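# Place cable runway's far end on bracket between lugs

## Task

Set the far end of the cable runway firmly on the bracket, seated between its lugs. Then open the grippers and move the arms away. It only counts if the runway stays there with no robot holding or propping it.

## Robot and tools

SETUP. There are four identical i2rt Big YAM arms, named arm1, arm2, arm3 and arm4. Each has six joints, a two-finger gripper, and a wrist camera (arm1_cam_wrist to arm4_cam_wrist). Two fixed room cameras, cam_high and cam_low, are also available. Reach is roughly 1.0 m from the joint-1 axis. Loose objects can occasionally get a brief shove from outside. Do not let anything leave the work area or land on the floor; that fails the task.

FRAMES. Any pose is expressed in a single shared scene frame with its origin on the floor and +z up. The hand point lies midway between the fingertips. The hand's z axis runs along the fingers, and the fingers open and close along its y axis. Each hand pose is computed from the true pose of that robot's foot, which is never printed. With joints 1 and 6 at 0 and the hand level and facing forward, the wrist camera sits above the hand looking toward the fingertips.

JOINTS. Every target is absolute and keyed by joint name. Joint values are in radians; the gripper value is in metres.
- joint1_rad: range -2.879 to 2.879, tolerance ±0.045. Rotates the arm about its foot; positive is counter-clockwise seen from above. At 0 the arm extends the way the foot faces.
- joint2_rad: range 0 to 3.141, tolerance ±0.14. Shoulder. At 0 the upper arm lies roughly level pointing backward; increasing it raises the arm and then brings it forward.
- joint3_rad: range 0 to 3.019, tolerance ±0.09. Elbow. At 0 the forearm is folded against the upper arm; increasing it opens the elbow.
- joint4_rad: range -1.692 to 1.57, tolerance ±0.055. Hand pitch; positive tilts the fingers up.
- joint5_rad: range -1.57 to 1.57, tolerance ±0.03. Sideways hand swing; positive goes to the arm's right.
- joint6_rad: range -2.094 to 2.094, tolerance ±0.035. Hand roll; positive is clockwise seen from behind the hand.
- gripper_m: range 0 to 0.093, tolerance ±0.003. Fingertip gap. Each pad grips with roughly 50 to 62 N at most, and some grippers give less.
Joints move at different speeds, so the path between two postures can swing wide. No single action may exceed 15 s.

TOOLS.
execute_actions(actions, cameras). actions is a list holding one action or none. An action is an object keyed by robot name. Under each name, "joints" maps joint names to absolute targets. All arms listed start moving together and may finish at different times. Example: {"arm1": {"joints": {"gripper_m": 0.05}}, "arm2": {"joints": {"joint1_rad": 0.3}}}. A joint or arm left out keeps pushing toward its previous target. An empty list only returns state and images. cameras is a list of camera names, or "all". Leaving it out or passing null gives every camera; [] gives none. Any unknown key, unknown camera or out-of-range value rejects the whole call, and nothing moves.
wait(seconds): 0 to 10. Commands nothing and returns state and images.
zoom_image(camera, region): region is [x0, y0, x1, y1] in pixels from the image's top-left corner, at most 504 by 504. It works only on a camera that has a full image in the latest result.
finished_scene(scene): the scene number, 1 or 2. It ends the scene for good and reports whether the task succeeded. Replying without any tool call ends all remaining scenes.

RESULTS. Each result gives every robot's state and the requested images. The "pictures" line lists the camera order.
joint_positions are the current joint angles.
joint torques give each arm joint's total drive output, offset and scaled per unit and noisy. They are nonzero even in free air, and friction can hide a load or fake one.
joint_status tells how each commanded motion ended:
- "off_target": the joint stopped short and may still be pushing.
- "contact_stop" or "time_out": the joint holds where it stopped. After time_out, a joint may keep pushing toward its target, or toward a point clipped to within 0.375, 0.375, 0.113, 0.225, 0.075 and 0.3 rad (joints 1 to 6) of its position. It moves on by itself if the path clears. To relieve the push, send the joint its reported position.
- "joint command not followed" plus a "cause:" line: a self/inter-arm collision check withheld that arm's targets, marked "not_followed" per joint. The gripper part of the action still runs. Withheld targets may be retried on every later action until they pass. Calls with no action never show this line.
on_its_own lists motion you did not command in this call. "held at" gives a joint's target, not its position.
A target very near the current position may not move the joint. A joint holding a load sinks.

STOPS AND SAFETY. A reported stop cancels the later execute_actions, wait and finished_scene calls in the same reply. Arms do not stop when they touch something and can push hard. Two robots pressing hard together fails the run, and a hard hit can too. The collision check may act too late and ignores fingers, gripper housings and wrist cameras. Nothing in the state reports arm-to-arm contact. Objects touching robots do not count. Arms do not wait for each other.

HEAT. Loads heat the motors, including while you are thinking. A MOTOR HOT warning appears at 85 °C. At 100 °C an OVER-TEMPERATURE FAULT drops that whole arm, gripper included, until it cools. Keys that had not reached their target then read "limit_stop_at_motor_heat"; resend those targets afterward. Some heat carries into the next scene.

TIME. Each scene allows 1500 s of motion; waits use none of it.

APPROACH. Locate the runway's far end, the bracket and its lugs with cam_high, cam_low and zoom_image. Grip gently, lift and carry slowly, and lay the end down between the lugs. Then open the gripper, back away and check that the runway stays put before calling finished_scene. The next scene's task comes in that call's result.

Each tool is called as name([rows], argument=value, ...), one row to a line, values as JSON.

## Session

execute_actions(actions=[])

Scene clock: 0.00 s.
Joint torques (N m, as the arm reports them, + toward a larger angle): no reading
Motor temperatures (°C, as the motors report them): arm1=[31 29 30 32 28 30] | arm2=[28 31 28 29 30 31] | arm3=[30 30 32 27 28 30] | arm4=[31 31 29 31 28 31]
arm1.joint_positions: joint1_rad=+0.166 joint2_rad=+0.580 joint3_rad=+1.441 joint4_rad=-1.155 joint5_rad=-0.188 joint6_rad=+0.088 gripper_m=+0.094
arm1.joint_status: not commanded
arm1.hand: x=-1.0380 y=-0.2568 z=+1.4485 quat_wxyz=(-0.338, +0.589, -0.544, -0.492) (m; scene frame)
arm2.joint_positions: joint1_rad=+0.161 joint2_rad=+0.505 joint3_rad=+1.381 joint4_rad=-1.374 joint5_rad=-0.177 joint6_rad=-0.299 gripper_m=+0.095
arm2.joint_status: not commanded
arm2.hand: x=-0.2623 y=+0.3407 z=+1.3133 quat_wxyz=(-0.373, -0.455, -0.726, +0.356) (m; scene frame)
arm3.joint_positions: joint1_rad=-0.396 joint2_rad=+0.471 joint3_rad=+1.359 joint4_rad=-1.163 joint5_rad=+0.105 joint6_rad=+0.484 gripper_m=+0.095
arm3.joint_status: not commanded
arm3.hand: x=+0.6804 y=-0.3614 z=+1.4027 quat_wxyz=(-0.396, +0.308, -0.733, -0.460) (m; scene frame)
arm4.joint_positions: joint1_rad=-0.218 joint2_rad=+0.455 joint3_rad=+1.345 joint4_rad=-1.494 joint5_rad=+0.032 joint6_rad=+0.178 gripper_m=+0.095
arm4.joint_status: not commanded
arm4.hand: x=+1.2038 y=+0.3455 z=+1.3529 quat_wxyz=(-0.330, -0.708, -0.532, +0.326) (m; scene frame)
pictures: arm1_cam_wrist, arm2_cam_wrist, arm3_cam_wrist, arm4_cam_wrist, cam_high, cam_low
Images, in order (width x height): arm1_cam_wrist 504x504, arm2_cam_wrist 504x504, arm3_cam_wrist 504x504, arm4_cam_wrist 504x504, cam_high 672x504, cam_low 672x504.

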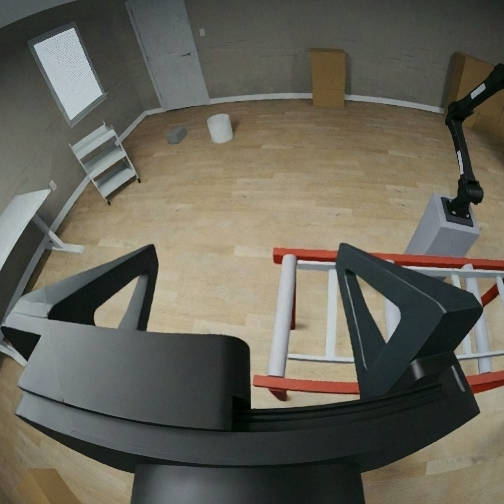

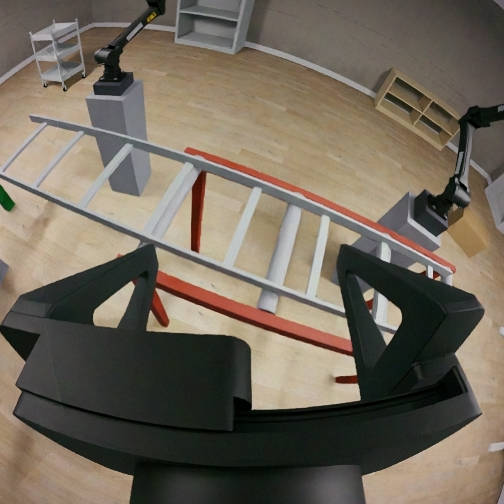

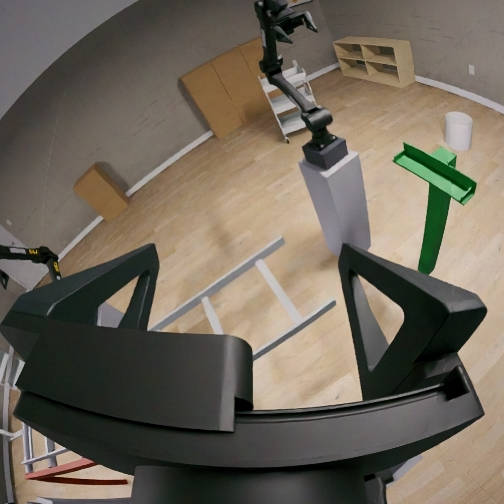

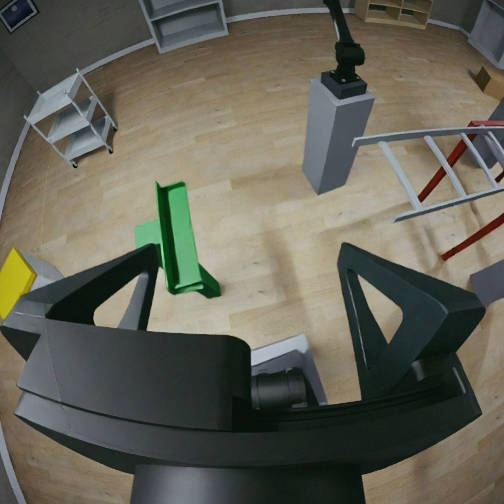

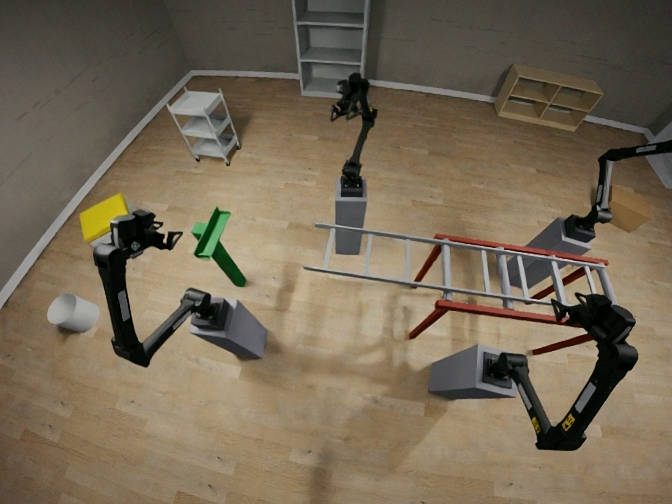

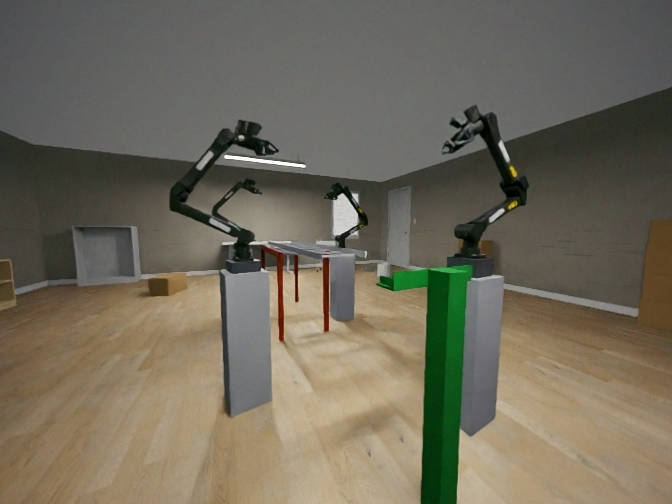

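zoom_image(camera="cam_high", region=[168, 160, 672, 420])

zoom_image(camera="cam_low", region=[200, 200, 520, 360])

zoom_image(camera="arm4_cam_wrist", region=[100, 60, 504, 320])

Region (168, 160, 672, 420) of cam_high's 672x504 image, scaled by 1.000; it fills the top 260 rows of this view, and the rest is white.

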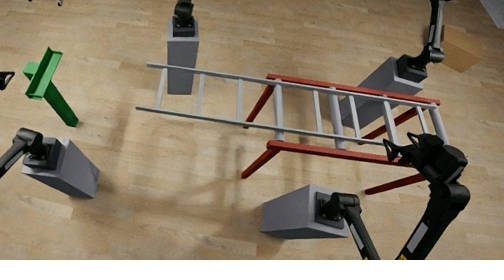

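Region (200, 200, 520, 360) of cam_low's 672x504 image, scaled by 1.575, with more detail than that image has.

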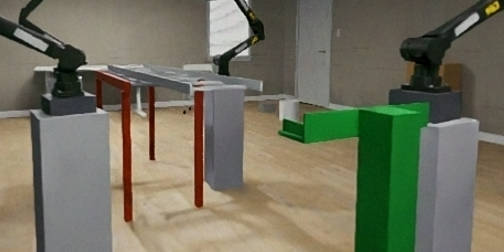

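Region (100, 60, 504, 320) of arm4_cam_wrist's 504x504 image, scaled by 1.248, with more detail than that image has; it fills the top 324 rows of this view, and the rest is white.

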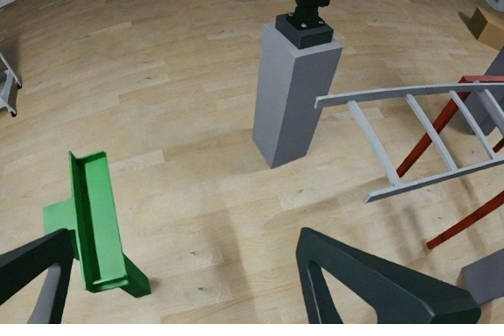

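execute_actions([
  {"arm1":{"joints":{"joint1_rad":0,"joint2_rad":1.0,"joint3_rad":1.0,"joint4_rad":0,"joint5_rad":0,"joint6_rad":0}},"arm2":{"joints":{"joint1_rad":0,"joint2_rad":1.2,"joint3_rad":1.7,"joint4_rad":-1.0,"joint5_rad":0,"joint6_rad":0}},"arm3":{"joints":{"joint1_rad":-0.3,"joint2_rad":1.57,"joint3_rad":1.57,"joint4_rad":-1.57,"joint5_rad":0,"joint6_rad":0}},"arm4":{"joints":{"joint1_rad":0,"joint2_rad":1.3,"joint3_rad":1.3,"joint4_rad":-1.57,"joint5_rad":0,"joint6_rad":0}}},
])

Scene clock: 10.10 s.
Joint torques (N m, as the arm reports them, + toward a larger angle): arm1=[-0.12 -7.77 12.13  3.1   0.11 -0.16] | arm2=[-1.36 -7.77 10.04  2.78  0.02  0.1 ] | arm3=[  0.98 -14.85  10.38   0.05  -0.15  -0.27] | arm4=[  1.03 -10.75  10.59  -0.07  -0.04  -0.06]
Motor temperatures (°C, as the motors report them): arm1=[31 29 31 32 28 30] | arm2=[28 31 29 29 30 31] | arm3=[30 30 34 27 28 30] | arm4=[31 31 30 31 28 31]
arm1.joint_positions: joint1_rad=+0.003 joint2_rad=+0.992 joint3_rad=+0.983 joint4_rad=-0.026 joint5_rad=-0.002 joint6_rad=+0.008 gripper_m=+0.094
arm1.joint_status: all done
arm1.hand: x=-0.9324 y=+0.0150 z=+1.3067 quat_wxyz=(-0.521, +0.472, -0.544, -0.459) (m; scene frame)
arm2.joint_positions: joint1_rad=+0.004 joint2_rad=+1.188 joint3_rad=+1.692 joint4_rad=-1.016 joint5_rad=-0.002 joint6_rad=-0.011 gripper_m=+0.095
arm2.joint_status: all done
arm2.hand: x=-0.3547 y=+0.0311 z=+1.3342 quat_wxyz=(-0.336, -0.639, -0.579, +0.378) (m; scene frame)
arm3.joint_positions: joint1_rad=-0.309 joint2_rad=+1.576 joint3_rad=+1.559 joint4_rad=-1.559 joint5_rad=+0.003 joint6_rad=+0.015 gripper_m=+0.095
arm3.joint_status: all done
arm3.hand: x=+0.6785 y=-0.0734 z=+1.0695 quat_wxyz=(-0.001, +0.658, -0.753, -0.003) (m; scene frame)
arm4.joint_positions: joint1_rad=-0.012 joint2_rad=+1.310 joint3_rad=+1.298 joint4_rad=-1.561 joint5_rad=+0.003 joint6_rad=+0.009 gripper_m=+0.095
arm4.joint_status: all done
arm4.hand: x=+1.2635 y=+0.1303 z=+1.0997 quat_wxyz=(+0.006, -0.669, -0.743, +0.002) (m; scene frame)
pictures: arm1_cam_wrist, arm2_cam_wrist, arm3_cam_wrist, arm4_cam_wrist, cam_high, cam_low
Images, in order (width x height): arm1_cam_wrist 504x504, arm2_cam_wrist 504x504, arm3_cam_wrist 504x504, arm4_cam_wrist 504x504, cam_high 672x504, cam_low 672x504.

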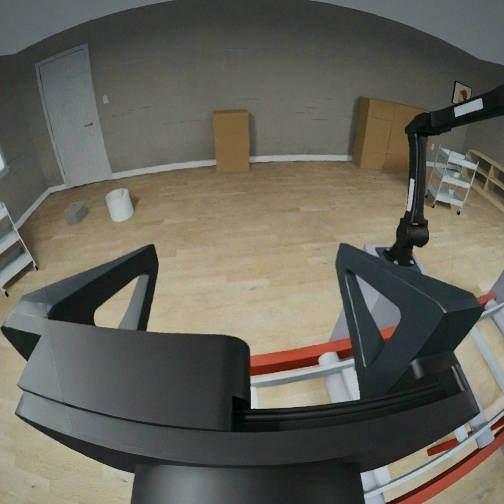

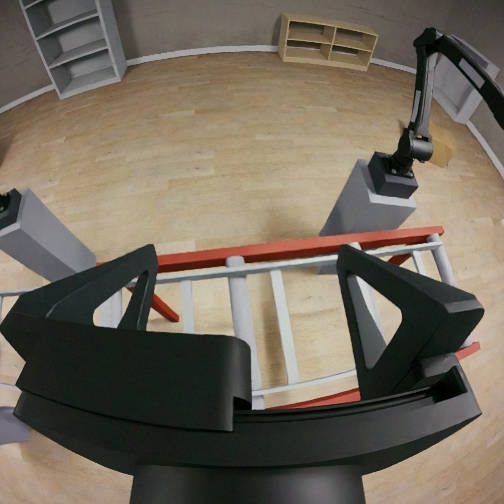

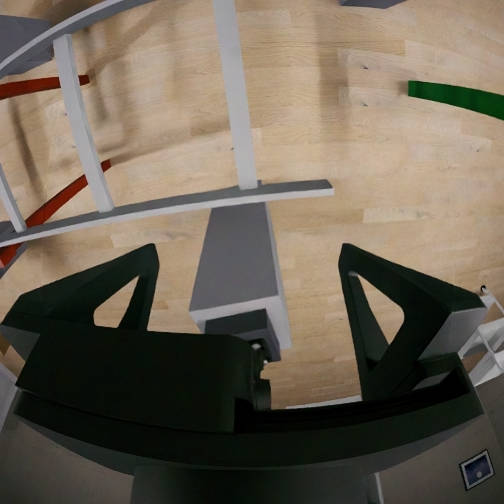

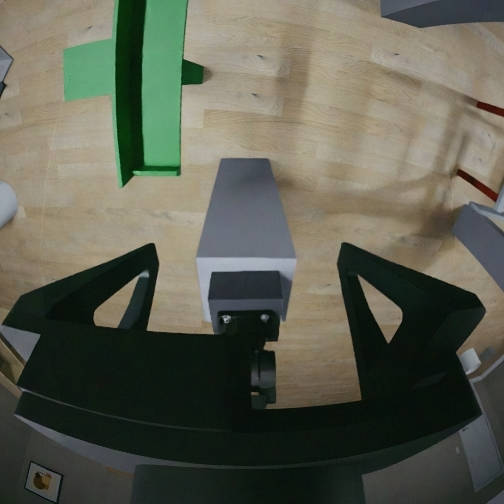

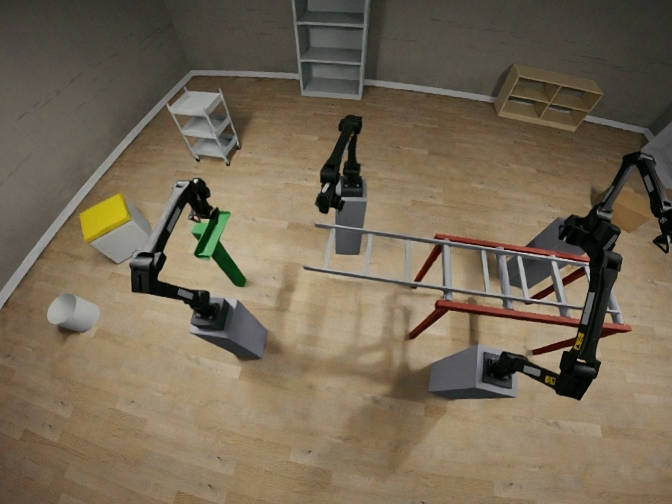

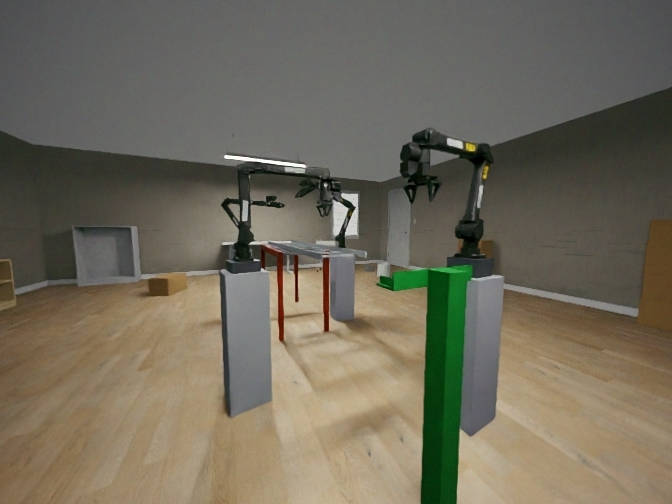

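execute_actions([
  {"arm3":{"joints":{"joint1_rad":-0.2,"joint2_rad":0.5,"joint3_rad":1.2,"joint4_rad":-1.4}},"arm4":{"joints":{"joint1_rad":-1.042,"joint2_rad":2.188,"joint3_rad":2.245,"joint4_rad":-1.629,"joint6_rad":-0.92}},"arm1":{"joints":{"joint2_rad":0.6,"joint3_rad":1.2,"joint4_rad":-1.2}},"arm2":{"joints":{"joint1_rad":0.5,"joint2_rad":0.6,"joint3_rad":1.2,"joint4_rad":-1.2}}},
], cameras=["arm3_cam_wrist","arm4_cam_wrist","cam_high","cam_low"])

Scene clock: 40.60 s.
Joint torques (N m, as the arm reports them, + toward a larger angle): arm1=[-0.11 -1.36  9.27  1.03  0.11 -0.16] | arm2=[-0.81  1.69  7.93  1.55  0.    0.09] | arm3=[-1.63  4.31  8.14  2.62 -0.05 -0.3 ] | arm4=[  0.13 -24.36  14.84  -0.03  -0.1   -0.05]
Motor temperatures (°C, as the motors report them): arm1=[31 29 35 33 28 30] | arm2=[28 31 32 29 30 31] | arm3=[30 32 37 27 28 30] | arm4=[31 32 33 31 28 31]
arm1.joint_positions: joint1_rad=+0.003 joint2_rad=+0.606 joint3_rad=+1.200 joint4_rad=-1.182 joint5_rad=-0.002 joint6_rad=+0.008 gripper_m=+0.094
arm1.joint_status: all done
arm1.hand: x=-0.9635 y=-0.2118 z=+1.3137 quat_wxyz=(-0.354, +0.577, -0.667, -0.312) (m; scene frame)
arm2.joint_positions: joint1_rad=+0.495 joint2_rad=+0.598 joint3_rad=+1.213 joint4_rad=-1.188 joint5_rad=-0.001 joint6_rad=-0.010 gripper_m=+0.095
arm2.joint_status: all done
arm2.hand: x=-0.2018 y=+0.2740 z=+1.2500 quat_wxyz=(-0.396, -0.488, -0.729, +0.270) (m; scene frame)
arm3.joint_positions: joint1_rad=-0.192 joint2_rad=+0.495 joint3_rad=+1.208 joint4_rad=-1.411 joint5_rad=+0.000 joint6_rad=+0.014 gripper_m=+0.095
arm3.joint_status: all done
arm3.hand: x=+0.6232 y=-0.3463 z=+1.2724 quat_wxyz=(-0.299, +0.634, -0.645, -0.306) (m; scene frame)
arm4.joint_positions: joint1_rad=-1.046 joint2_rad=+2.203 joint3_rad=+2.196 joint4_rad=-1.624 joint5_rad=+0.002 joint6_rad=-0.910 gripper_m=+0.095
arm4.joint_status: all done
arm4.hand: x=+0.6900 y=+0.0952 z=+0.9883 quat_wxyz=(+0.001, -0.710, -0.704, -0.028) (m; scene frame)
pictures: arm3_cam_wrist, arm4_cam_wrist, cam_high, cam_low
Images, in order (width x height): arm3_cam_wrist 504x504, arm4_cam_wrist 504x504, cam_high 672x504, cam_low 672x504.

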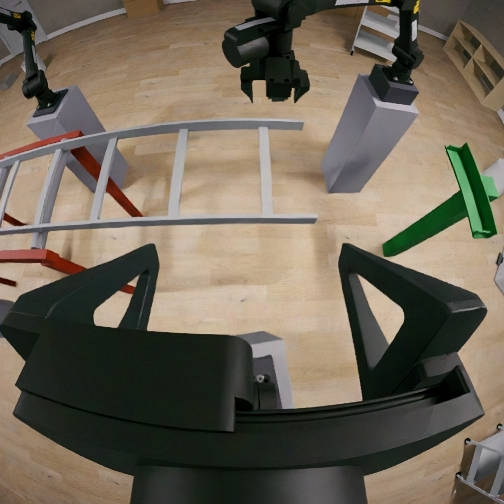

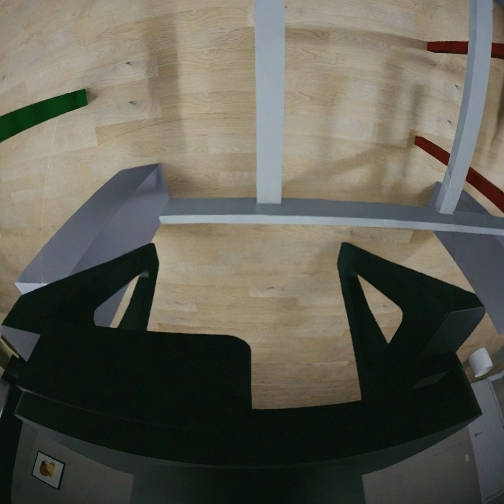

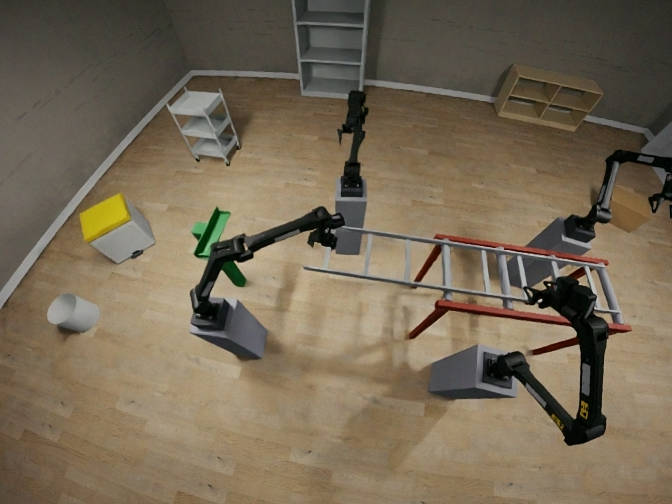

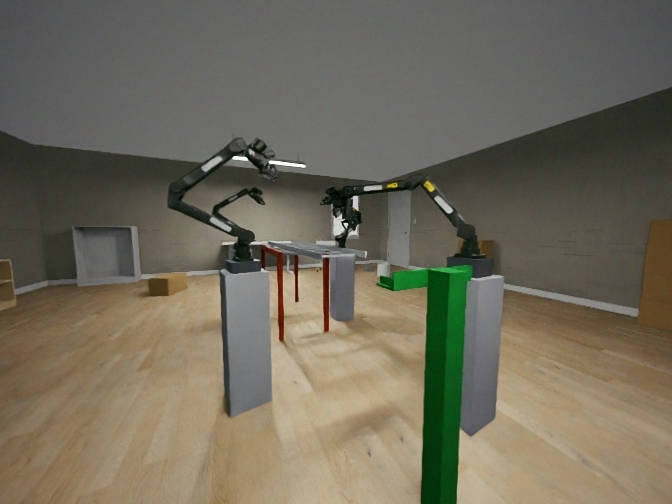

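execute_actions([
  {"arm4":{"joints":{"joint1_rad":-0.99,"joint2_rad":2.35,"joint3_rad":2.39,"joint4_rad":-1.565,"joint6_rad":-0.875}}},
], cameras=["arm3_cam_wrist","arm4_cam_wrist","cam_low"])

Scene clock: 49.30 s.
Joint torques (N m, as the arm reports them, + toward a larger angle): arm1=[-0.13 -1.33  9.23  1.03  0.11 -0.16] | arm2=[-0.84  1.14  7.95  1.53 -0.01  0.09] | arm3=[-1.11  4.31  7.77  2.38 -0.07 -0.3 ] | arm4=[ -0.3  -24.03  14.59   0.63  -0.06   0.1 ]
Motor temperatures (°C, as the motors report them): arm1=[31 29 35 32 28 30] | arm2=[28 31 31 29 30 31] | arm3=[30 31 37 28 28 30] | arm4=[31 33 34 31 28 31]
arm1.joint_positions: joint1_rad=+0.003 joint2_rad=+0.606 joint3_rad=+1.200 joint4_rad=-1.182 joint5_rad=-0.002 joint6_rad=+0.008 gripper_m=+0.094
arm1.joint_status: not commanded
arm1.hand: x=-0.9635 y=-0.2118 z=+1.3137 quat_wxyz=(-0.354, +0.577, -0.667, -0.312) (m; scene frame)
arm2.joint_positions: joint1_rad=+0.495 joint2_rad=+0.598 joint3_rad=+1.213 joint4_rad=-1.188 joint5_rad=-0.001 joint6_rad=-0.010 gripper_m=+0.095
arm2.joint_status: not commanded
arm2.hand: x=-0.2018 y=+0.2740 z=+1.2500 quat_wxyz=(-0.396, -0.488, -0.729, +0.270) (m; scene frame)
arm3.joint_positions: joint1_rad=-0.192 joint2_rad=+0.495 joint3_rad=+1.208 joint4_rad=-1.411 joint5_rad=+0.000 joint6_rad=+0.014 gripper_m=+0.095
arm3.joint_status: not commanded
arm3.hand: x=+0.6232 y=-0.3463 z=+1.2724 quat_wxyz=(-0.299, +0.634, -0.645, -0.306) (m; scene frame)
arm4.joint_positions: joint1_rad=-0.991 joint2_rad=+2.344 joint3_rad=+2.345 joint4_rad=-1.573 joint5_rad=+0.002 joint6_rad=-0.884 gripper_m=+0.095
arm4.joint_status: all done
arm4.hand: x=+0.6755 y=+0.0347 z=+0.9495 quat_wxyz=(+0.005, -0.700, -0.714, +0.001) (m; scene frame)
pictures: arm3_cam_wrist, arm4_cam_wrist, cam_low
Images, in order (width x height): arm3_cam_wrist 504x504, arm4_cam_wrist 504x504, cam_low 672x504.

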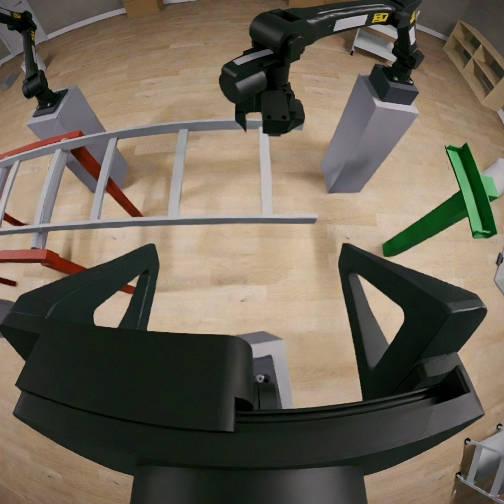

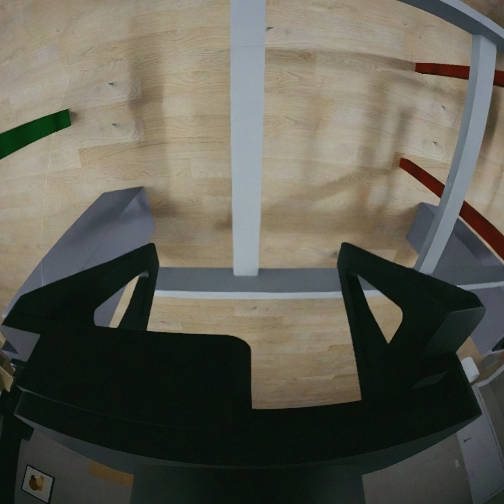

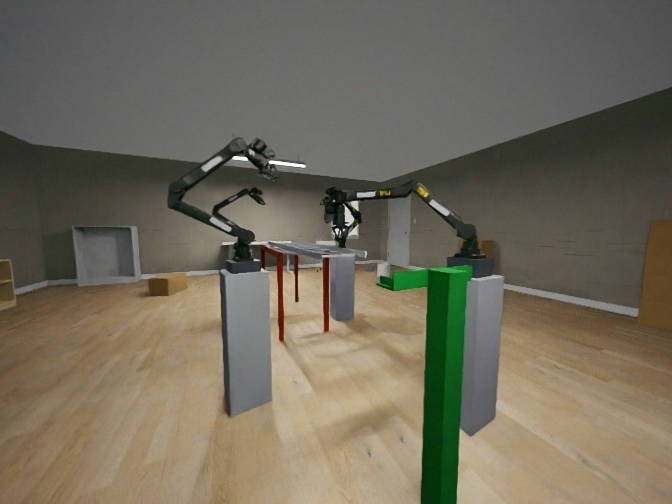

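zoom_image(camera="cam_low", region=[290, 200, 410, 290])

Region (290, 200, 410, 290) of cam_low's 672x504 image, scaled by 4.200, with more detail than that image has; it fills the top 378 rows of this view, and the rest is white.

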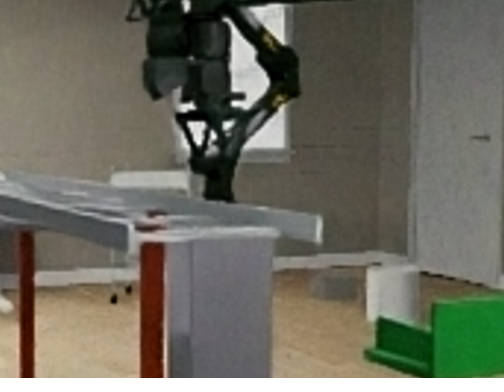

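execute_actions([
  {"arm4":{"joints":{"joint2_rad":2.372,"joint3_rad":2.23,"joint4_rad":-1.40,"joint6_rad":-0.87}}},
], cameras=["arm4_cam_wrist","cam_low"])

zoom_image(camera="cam_low", region=[290, 200, 410, 290])

Scene clock: 53.67 s.
Joint torques (N m, as the arm reports them, + toward a larger angle): arm1=[-0.11 -1.3   9.22  1.03  0.11 -0.16] | arm2=[-0.9   1.21  7.92  1.55 -0.01  0.09] | arm3=[-1.89  4.09  7.92  2.46 -0.03 -0.32] | arm4=[ -0.12 -24.33   9.79   0.93  -0.09   0.09]
Motor temperatures (°C, as the motors report them): arm1=[31 29 35 32 28 30] | arm2=[28 31 31 29 30 31] | arm3=[30 31 37 28 28 30] | arm4=[31 34 34 31 28 31]
arm1.joint_positions: joint1_rad=+0.003 joint2_rad=+0.606 joint3_rad=+1.200 joint4_rad=-1.182 joint5_rad=-0.002 joint6_rad=+0.008 gripper_m=+0.094
arm1.joint_status: not commanded
arm1.hand: x=-0.9635 y=-0.2118 z=+1.3137 quat_wxyz=(-0.354, +0.577, -0.667, -0.312) (m; scene frame)
arm2.joint_positions: joint1_rad=+0.495 joint2_rad=+0.598 joint3_rad=+1.213 joint4_rad=-1.188 joint5_rad=-0.001 joint6_rad=-0.010 gripper_m=+0.095
arm2.joint_status: not commanded
arm2.hand: x=-0.2018 y=+0.2740 z=+1.2500 quat_wxyz=(-0.396, -0.488, -0.729, +0.270) (m; scene frame)
arm3.joint_positions: joint1_rad=-0.192 joint2_rad=+0.495 joint3_rad=+1.208 joint4_rad=-1.411 joint5_rad=+0.000 joint6_rad=+0.014 gripper_m=+0.095
arm3.joint_status: not commanded
arm3.hand: x=+0.6232 y=-0.3463 z=+1.2724 quat_wxyz=(-0.299, +0.634, -0.645, -0.306) (m; scene frame)
arm4.joint_positions: joint1_rad=-0.991 joint2_rad=+2.363 joint3_rad=+2.233 joint4_rad=-1.412 joint5_rad=+0.002 joint6_rad=-0.879 gripper_m=+0.095
arm4.joint_status: all done
arm4.hand: x=+0.6688 y=+0.0294 z=+0.8936 quat_wxyz=(+0.006, -0.701, -0.713, +0.016) (m; scene frame)
pictures: arm4_cam_wrist, cam_low
Images, in order (width x height): arm4_cam_wrist 504x504, cam_low 672x504.

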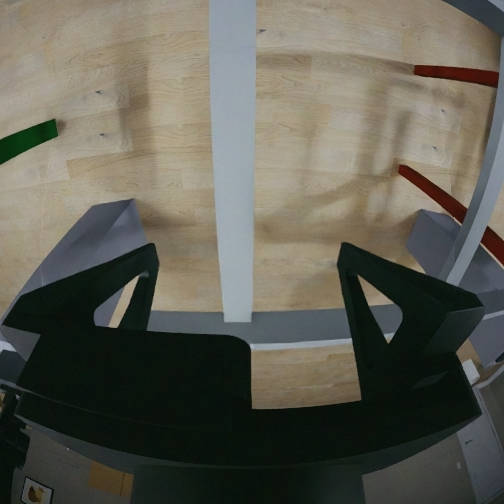

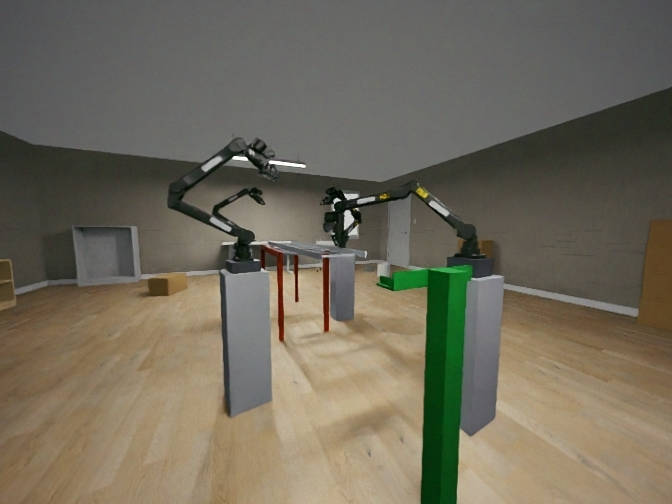

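Region (290, 200, 410, 290) of cam_low's 672x504 image, scaled by 4.200, with more detail than that image has; it fills the top 378 rows of this view, and the rest is white.

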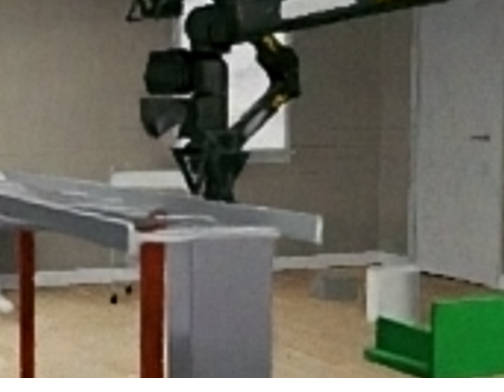

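execute_actions([
  {"arm4":{"joints":{"joint2_rad":2.417,"joint3_rad":2.14,"joint4_rad":-1.294}}},
], cameras=["arm4_cam_wrist","cam_low"])

zoom_image(camera="cam_low", region=[290, 200, 410, 290])

Scene clock: 57.43 s.
Joint torques (N m, as the arm reports them, + toward a larger angle): arm1=[-0.09 -1.33  9.23  1.04  0.11 -0.16] | arm2=[-0.91  1.15  7.93  1.57 -0.01  0.08] | arm3=[-1.43  4.04  8.01  2.39 -0.01 -0.25] | arm4=[ -0.14 -25.     9.88   0.8   -0.08   0.1 ]
Motor temperatures (°C, as the motors report them): arm1=[31 29 35 32 28 30] | arm2=[28 31 31 29 30 31] | arm3=[30 31 37 28 28 30] | arm4=[31 34 34 31 28 31]
arm1.joint_positions: joint1_rad=+0.003 joint2_rad=+0.606 joint3_rad=+1.200 joint4_rad=-1.182 joint5_rad=-0.002 joint6_rad=+0.008 gripper_m=+0.094
arm1.joint_status: not commanded
arm1.hand: x=-0.9635 y=-0.2118 z=+1.3137 quat_wxyz=(-0.354, +0.577, -0.667, -0.312) (m; scene frame)
arm2.joint_positions: joint1_rad=+0.495 joint2_rad=+0.598 joint3_rad=+1.213 joint4_rad=-1.188 joint5_rad=-0.001 joint6_rad=-0.010 gripper_m=+0.095
arm2.joint_status: not commanded
arm2.hand: x=-0.2018 y=+0.2740 z=+1.2500 quat_wxyz=(-0.396, -0.488, -0.729, +0.270) (m; scene frame)
arm3.joint_positions: joint1_rad=-0.192 joint2_rad=+0.495 joint3_rad=+1.208 joint4_rad=-1.411 joint5_rad=+0.000 joint6_rad=+0.014 gripper_m=+0.095
arm3.joint_status: not commanded
arm3.hand: x=+0.6232 y=-0.3463 z=+1.2724 quat_wxyz=(-0.299, +0.634, -0.645, -0.306) (m; scene frame)
arm4.joint_positions: joint1_rad=-0.991 joint2_rad=+2.408 joint3_rad=+2.143 joint4_rad=-1.306 joint5_rad=+0.002 joint6_rad=-0.879 gripper_m=+0.095
arm4.joint_status: all done
arm4.hand: x=+0.6741 y=+0.0346 z=+0.8285 quat_wxyz=(+0.005, -0.702, -0.712, +0.002) (m; scene frame)
pictures: arm4_cam_wrist, cam_low
Images, in order (width x height): arm4_cam_wrist 504x504, cam_low 672x504.

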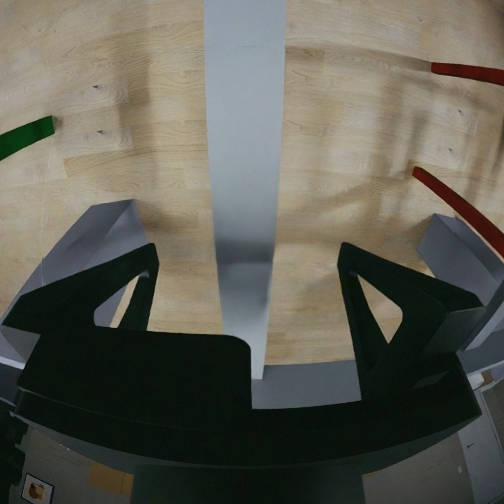

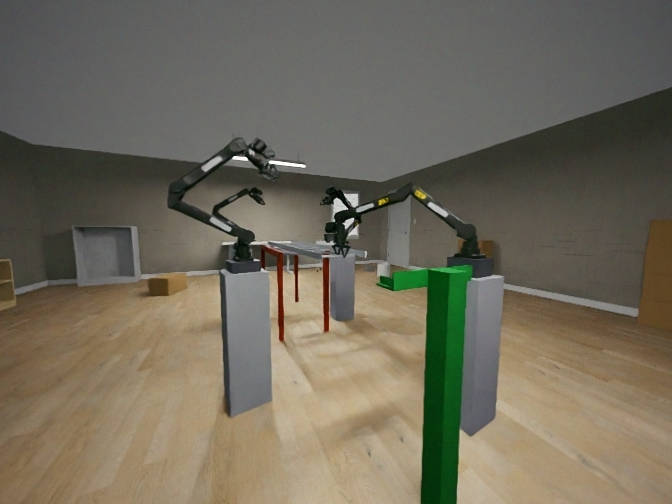

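Region (290, 200, 410, 290) of cam_low's 672x504 image, scaled by 4.200, with more detail than that image has; it fills the top 378 rows of this view, and the rest is white.

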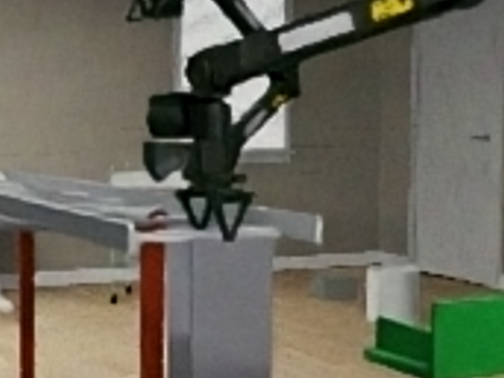

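execute_actions([
  {"arm4":{"joints":{"joint2_rad":2.44,"joint4_rad":-1.28,"gripper_m":0.05}}},
], cameras=[])

execute_actions([
  {"arm4":{"joints":{"gripper_m":0.0}}},
], cameras=["arm4_cam_wrist","cam_low"])

zoom_image(camera="cam_low", region=[290, 200, 410, 290])

Scene clock: 60.37 s.
Joint torques (N m, as the arm reports them, + toward a larger angle): arm1=[-0.09 -1.34  9.22  1.04  0.12 -0.16] | arm2=[-0.82  1.22  7.9   1.54 -0.01  0.07] | arm3=[-1.28  3.86  8.07  2.25 -0.01 -0.3 ] | arm4=[ -0.12 -23.12   9.7    0.86  -0.1    0.1 ]
Motor temperatures (°C, as the motors report them): arm1=[31 29 35 32 28 30] | arm2=[28 31 31 29 30 31] | arm3=[30 31 37 28 28 30] | arm4=[31 35 34 31 28 31]
arm1.joint_positions: joint1_rad=+0.003 joint2_rad=+0.606 joint3_rad=+1.200 joint4_rad=-1.182 joint5_rad=-0.002 joint6_rad=+0.008 gripper_m=+0.094
arm1.joint_status: not commanded
arm1.hand: x=-0.9635 y=-0.2118 z=+1.3137 quat_wxyz=(-0.354, +0.577, -0.667, -0.312) (m; scene frame)
arm2.joint_positions: joint1_rad=+0.495 joint2_rad=+0.598 joint3_rad=+1.213 joint4_rad=-1.188 joint5_rad=-0.001 joint6_rad=-0.010 gripper_m=+0.095
arm2.joint_status: not commanded
arm2.hand: x=-0.2018 y=+0.2740 z=+1.2500 quat_wxyz=(-0.396, -0.488, -0.729, +0.270) (m; scene frame)
arm3.joint_positions: joint1_rad=-0.192 joint2_rad=+0.495 joint3_rad=+1.208 joint4_rad=-1.411 joint5_rad=+0.000 joint6_rad=+0.014 gripper_m=+0.095
arm3.joint_status: not commanded
arm3.hand: x=+0.6232 y=-0.3463 z=+1.2724 quat_wxyz=(-0.299, +0.634, -0.645, -0.306) (m; scene frame)
arm4.joint_positions: joint1_rad=-0.991 joint2_rad=+2.408 joint3_rad=+2.143 joint4_rad=-1.292 joint5_rad=+0.002 joint6_rad=-0.879 gripper_m=+0.050
arm4.joint_status: all done
arm4.hand: x=+0.6716 y=+0.0325 z=+0.8285 quat_wxyz=(+0.005, -0.702, -0.712, +0.008) (m; scene frame)
pictures: none
No camera images: the call's "cameras" was empty. Leave "cameras" out to get every camera's image.

Scene clock: 60.97 s.
Joint torques (N m, as the arm reports them, + toward a larger angle): arm1=[-0.08 -1.31  9.23  1.03  0.12 -0.16] | arm2=[-0.88  1.22  7.92  1.55 -0.01  0.09] | arm3=[-0.87  4.63  7.97  2.58 -0.06 -0.3 ] | arm4=[ -0.27 -22.88   9.92   0.95   0.18   0.08]
Motor temperatures (°C, as the motors report them): arm1=[31 29 35 32 28 30] | arm2=[28 31 31 29 30 31] | arm3=[30 31 37 28 28 30] | arm4=[31 35 34 31 28 31]
arm1.joint_positions: joint1_rad=+0.003 joint2_rad=+0.606 joint3_rad=+1.200 joint4_rad=-1.182 joint5_rad=-0.002 joint6_rad=+0.008 gripper_m=+0.094
arm1.joint_status: not commanded
arm1.hand: x=-0.9635 y=-0.2118 z=+1.3137 quat_wxyz=(-0.354, +0.577, -0.667, -0.312) (m; scene frame)
arm2.joint_positions: joint1_rad=+0.495 joint2_rad=+0.598 joint3_rad=+1.213 joint4_rad=-1.188 joint5_rad=-0.001 joint6_rad=-0.010 gripper_m=+0.095
arm2.joint_status: not commanded
arm2.hand: x=-0.2018 y=+0.2740 z=+1.2500 quat_wxyz=(-0.396, -0.488, -0.729, +0.270) (m; scene frame)
arm3.joint_positions: joint1_rad=-0.192 joint2_rad=+0.495 joint3_rad=+1.208 joint4_rad=-1.411 joint5_rad=+0.000 joint6_rad=+0.014 gripper_m=+0.095
arm3.joint_status: not commanded
arm3.hand: x=+0.6232 y=-0.3463 z=+1.2724 quat_wxyz=(-0.299, +0.634, -0.645, -0.306) (m; scene frame)
arm4.joint_positions: joint1_rad=-0.990 joint2_rad=+2.408 joint3_rad=+2.141 joint4_rad=-1.296 joint5_rad=-0.005 joint6_rad=-0.877 gripper_m=+0.025
arm4.joint_status: gripper_m off_target (ended at +0.025, target +0.000)
arm4.hand: x=+0.6739 y=+0.0325 z=+0.8275 quat_wxyz=(+0.002, -0.702, -0.712, +0.006) (m; scene frame)
pictures: arm4_cam_wrist, cam_low
Images, in order (width x height): arm4_cam_wrist 504x504, cam_low 672x504.

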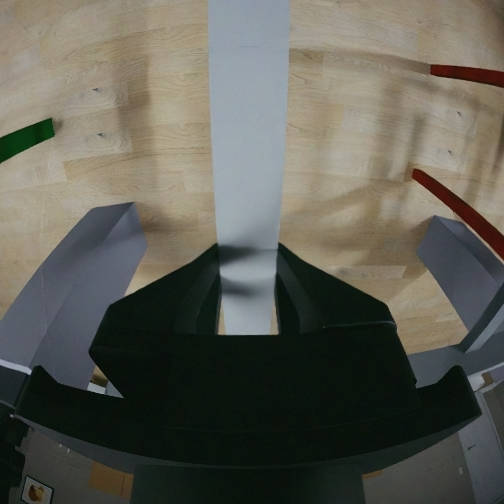

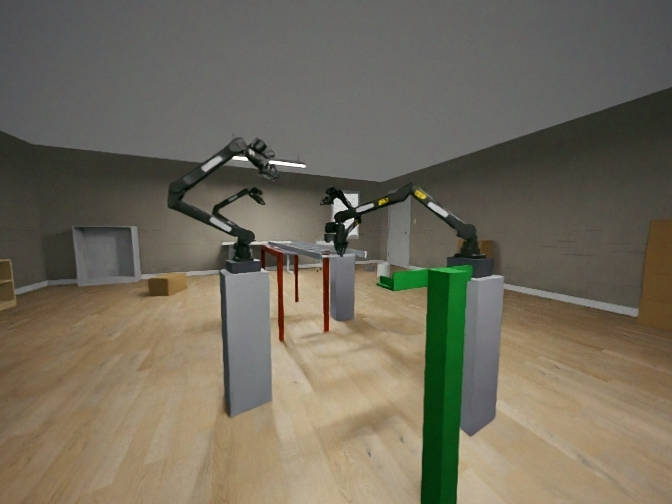

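Region (290, 200, 410, 290) of cam_low's 672x504 image, scaled by 4.200, with more detail than that image has; it fills the top 378 rows of this view, and the rest is white.

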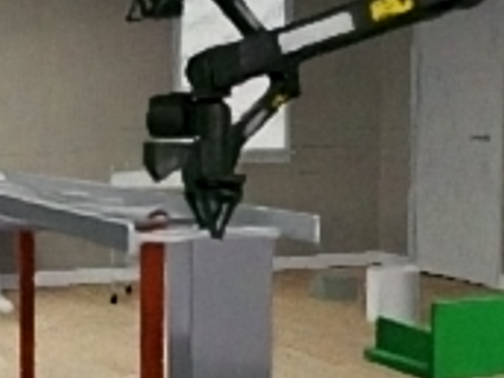

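execute_actions([
  {"arm4":{"joints":{"joint1_rad":-0.93,"joint2_rad":2.24,"joint3_rad":1.884,"joint4_rad":-1.19,"joint6_rad":-0.813}}},
], cameras=["arm3_cam_wrist","cam_low"])

Scene clock: 70.07 s.
Joint torques (N m, as the arm reports them, + toward a larger angle): arm1=[-0.1  -1.34  9.23  1.03  0.11 -0.16] | arm2=[-0.85  1.32  7.94  1.58 -0.01  0.09] | arm3=[-1.47  4.34  8.14  2.53 -0.02 -0.28] | arm4=[ -0.68 -25.35  10.57   0.38  -0.21  -0.01]
Motor temperatures (°C, as the motors report them): arm1=[31 29 35 32 28 30] | arm2=[28 31 31 29 30 31] | arm3=[30 31 37 28 28 30] | arm4=[31 35 33 31 28 31]
arm1.joint_positions: joint1_rad=+0.003 joint2_rad=+0.606 joint3_rad=+1.200 joint4_rad=-1.182 joint5_rad=-0.002 joint6_rad=+0.008 gripper_m=+0.094
arm1.joint_status: not commanded
arm1.hand: x=-0.9635 y=-0.2118 z=+1.3137 quat_wxyz=(-0.354, +0.577, -0.667, -0.312) (m; scene frame)
arm2.joint_positions: joint1_rad=+0.495 joint2_rad=+0.598 joint3_rad=+1.213 joint4_rad=-1.188 joint5_rad=-0.001 joint6_rad=-0.010 gripper_m=+0.095
arm2.joint_status: not commanded
arm2.hand: x=-0.2018 y=+0.2740 z=+1.2500 quat_wxyz=(-0.396, -0.488, -0.729, +0.270) (m; scene frame)
arm3.joint_positions: joint1_rad=-0.192 joint2_rad=+0.495 joint3_rad=+1.208 joint4_rad=-1.411 joint5_rad=+0.000 joint6_rad=+0.014 gripper_m=+0.095
arm3.joint_status: not commanded
arm3.hand: x=+0.6232 y=-0.3463 z=+1.2724 quat_wxyz=(-0.299, +0.634, -0.645, -0.306) (m; scene frame)
arm4.joint_positions: joint1_rad=-0.923 joint2_rad=+2.264 joint3_rad=+1.872 joint4_rad=-1.192 joint5_rad=+0.005 joint6_rad=-0.808 gripper_m=+0.025
arm4.joint_status: all done
arm4.hand: x=+0.7430 y=+0.0355 z=+0.8266 quat_wxyz=(+0.006, -0.703, -0.711, -0.005) (m; scene frame)
pictures: arm3_cam_wrist, cam_low
Images, in order (width x height): arm3_cam_wrist 504x504, cam_low 672x504.

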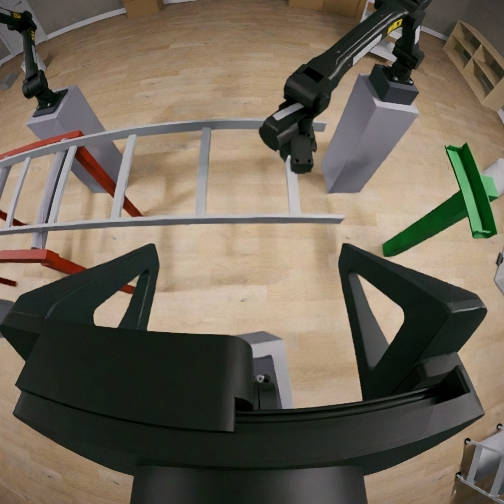

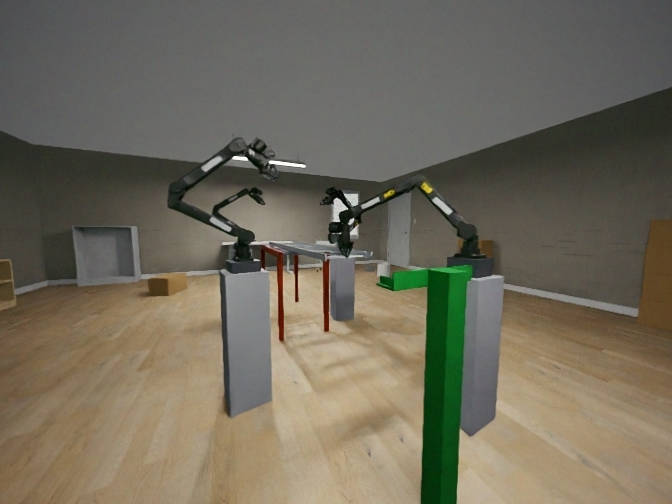

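execute_actions([
  {"arm4":{"joints":{"joint1_rad":-0.82,"joint2_rad":2.06,"joint3_rad":1.60,"joint4_rad":-1.075,"joint6_rad":-0.70}},"arm3":{"joints":{"joint1_rad":-0.9,"joint2_rad":0.9,"joint3_rad":1.2,"joint4_rad":-0.9}}},
], cameras=[])

execute_actions([
  {"arm4":{"joints":{"joint1_rad":-0.645,"joint2_rad":1.905,"joint3_rad":1.35,"joint4_rad":-0.978,"joint6_rad":-0.525}}},
], cameras=["arm3_cam_wrist","arm4_cam_wrist","cam_low","cam_high"])

Scene clock: 74.70 s.
Joint torques (N m, as the arm reports them, + toward a larger angle): arm1=[-0.1  -1.33  9.22  1.04  0.11 -0.16] | arm2=[-0.87  1.42  7.92  1.58 -0.01  0.09] | arm3=[-1.49 -4.6  11.07  2.87 -0.03 -0.27] | arm4=[ -1.43 -23.89  11.43  -0.17  -0.14  -0.08]
Motor temperatures (°C, as the motors report them): arm1=[31 29 35 32 28 30] | arm2=[28 31 31 29 30 31] | arm3=[30 31 37 28 28 30] | arm4=[31 36 33 31 28 31]
arm1.joint_positions: joint1_rad=+0.003 joint2_rad=+0.606 joint3_rad=+1.200 joint4_rad=-1.182 joint5_rad=-0.002 joint6_rad=+0.008 gripper_m=+0.094
arm1.joint_status: not commanded
arm1.hand: x=-0.9635 y=-0.2118 z=+1.3137 quat_wxyz=(-0.354, +0.577, -0.667, -0.312) (m; scene frame)
arm2.joint_positions: joint1_rad=+0.495 joint2_rad=+0.598 joint3_rad=+1.213 joint4_rad=-1.188 joint5_rad=-0.001 joint6_rad=-0.010 gripper_m=+0.095
arm2.joint_status: not commanded
arm2.hand: x=-0.2018 y=+0.2740 z=+1.2500 quat_wxyz=(-0.396, -0.488, -0.729, +0.270) (m; scene frame)
arm3.joint_positions: joint1_rad=-0.894 joint2_rad=+0.901 joint3_rad=+1.194 joint4_rad=-0.918 joint5_rad=+0.000 joint6_rad=+0.013 gripper_m=+0.095
arm3.joint_status: all done
arm3.hand: x=+0.8849 y=-0.2357 z=+1.2461 quat_wxyz=(-0.412, +0.366, -0.811, -0.199) (m; scene frame)
arm4.joint_positions: joint1_rad=-0.805 joint2_rad=+2.103 joint3_rad=+1.574 joint4_rad=-1.065 joint5_rad=+0.003 joint6_rad=-0.689 gripper_m=+0.025
arm4.joint_status: all done
arm4.hand: x=+0.8450 y=+0.0362 z=+0.8232 quat_wxyz=(+0.006, -0.703, -0.711, -0.010) (m; scene frame)
pictures: none
No camera images: the call's "cameras" was empty. Leave "cameras" out to get every camera's image.

Scene clock: 76.30 s.
Joint torques (N m, as the arm reports them, + toward a larger angle): arm1=[-0.1  -1.34  9.23  1.03  0.11 -0.16] | arm2=[-0.78  1.27  7.9   1.55 -0.01  0.1 ] | arm3=[-1.66 -4.54 11.04  2.89  0.   -0.27] | arm4=[ -1.28 -23.14  12.7   -0.41  -0.13   0.04]
Motor temperatures (°C, as the motors report them): arm1=[31 29 35 32 28 30] | arm2=[28 31 31 29 30 31] | arm3=[30 31 37 28 28 30] | arm4=[31 36 33 31 28 31]
arm1.joint_positions: joint1_rad=+0.003 joint2_rad=+0.606 joint3_rad=+1.200 joint4_rad=-1.182 joint5_rad=-0.002 joint6_rad=+0.008 gripper_m=+0.094
arm1.joint_status: not commanded
arm1.hand: x=-0.9635 y=-0.2118 z=+1.3137 quat_wxyz=(-0.354, +0.577, -0.667, -0.312) (m; scene frame)
arm2.joint_positions: joint1_rad=+0.495 joint2_rad=+0.598 joint3_rad=+1.213 joint4_rad=-1.188 joint5_rad=-0.001 joint6_rad=-0.010 gripper_m=+0.095
arm2.joint_status: not commanded
arm2.hand: x=-0.2018 y=+0.2740 z=+1.2500 quat_wxyz=(-0.396, -0.488, -0.729, +0.270) (m; scene frame)
arm3.joint_positions: joint1_rad=-0.894 joint2_rad=+0.901 joint3_rad=+1.194 joint4_rad=-0.918 joint5_rad=+0.000 joint6_rad=+0.013 gripper_m=+0.095
arm3.joint_status: not commanded
arm3.hand: x=+0.8849 y=-0.2357 z=+1.2461 quat_wxyz=(-0.412, +0.366, -0.811, -0.199) (m; scene frame)
arm4.joint_positions: joint1_rad=-0.631 joint2_rad=+1.973 joint3_rad=+1.301 joint4_rad=-0.963 joint5_rad=+0.004 joint6_rad=-0.528 gripper_m=+0.025
arm4.joint_status: all done
arm4.hand: x=+0.9695 y=+0.0490 z=+0.8076 quat_wxyz=(+0.014, -0.699, -0.715, -0.029) (m; scene frame)
pictures: arm3_cam_wrist, arm4_cam_wrist, cam_high, cam_low
Images, in order (width x height): arm3_cam_wrist 504x504, arm4_cam_wrist 504x504, cam_high 672x504, cam_low 672x504.

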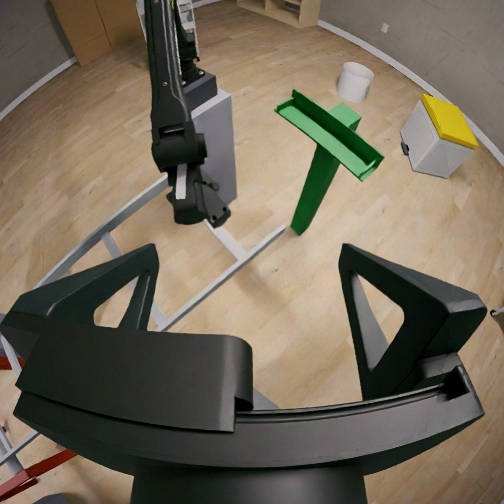

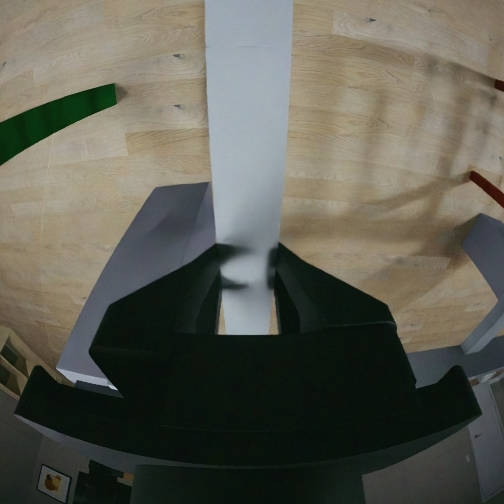

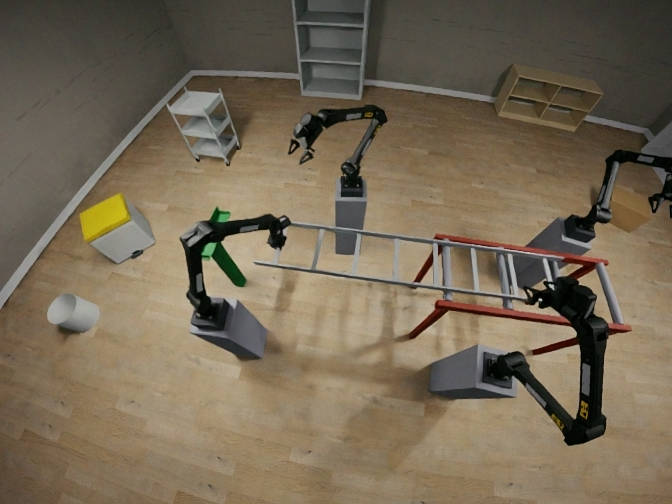

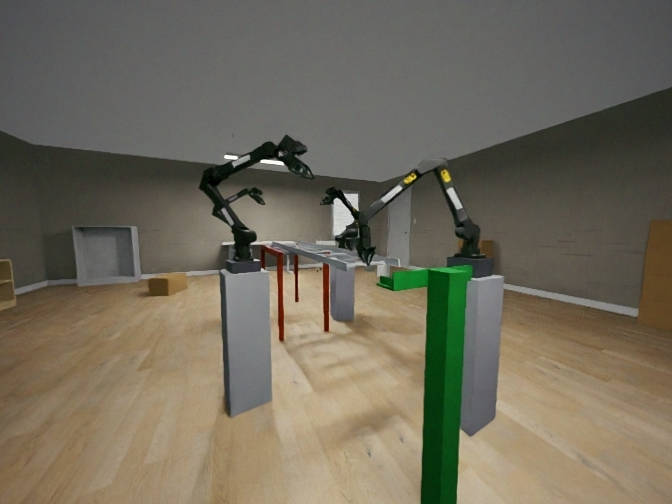

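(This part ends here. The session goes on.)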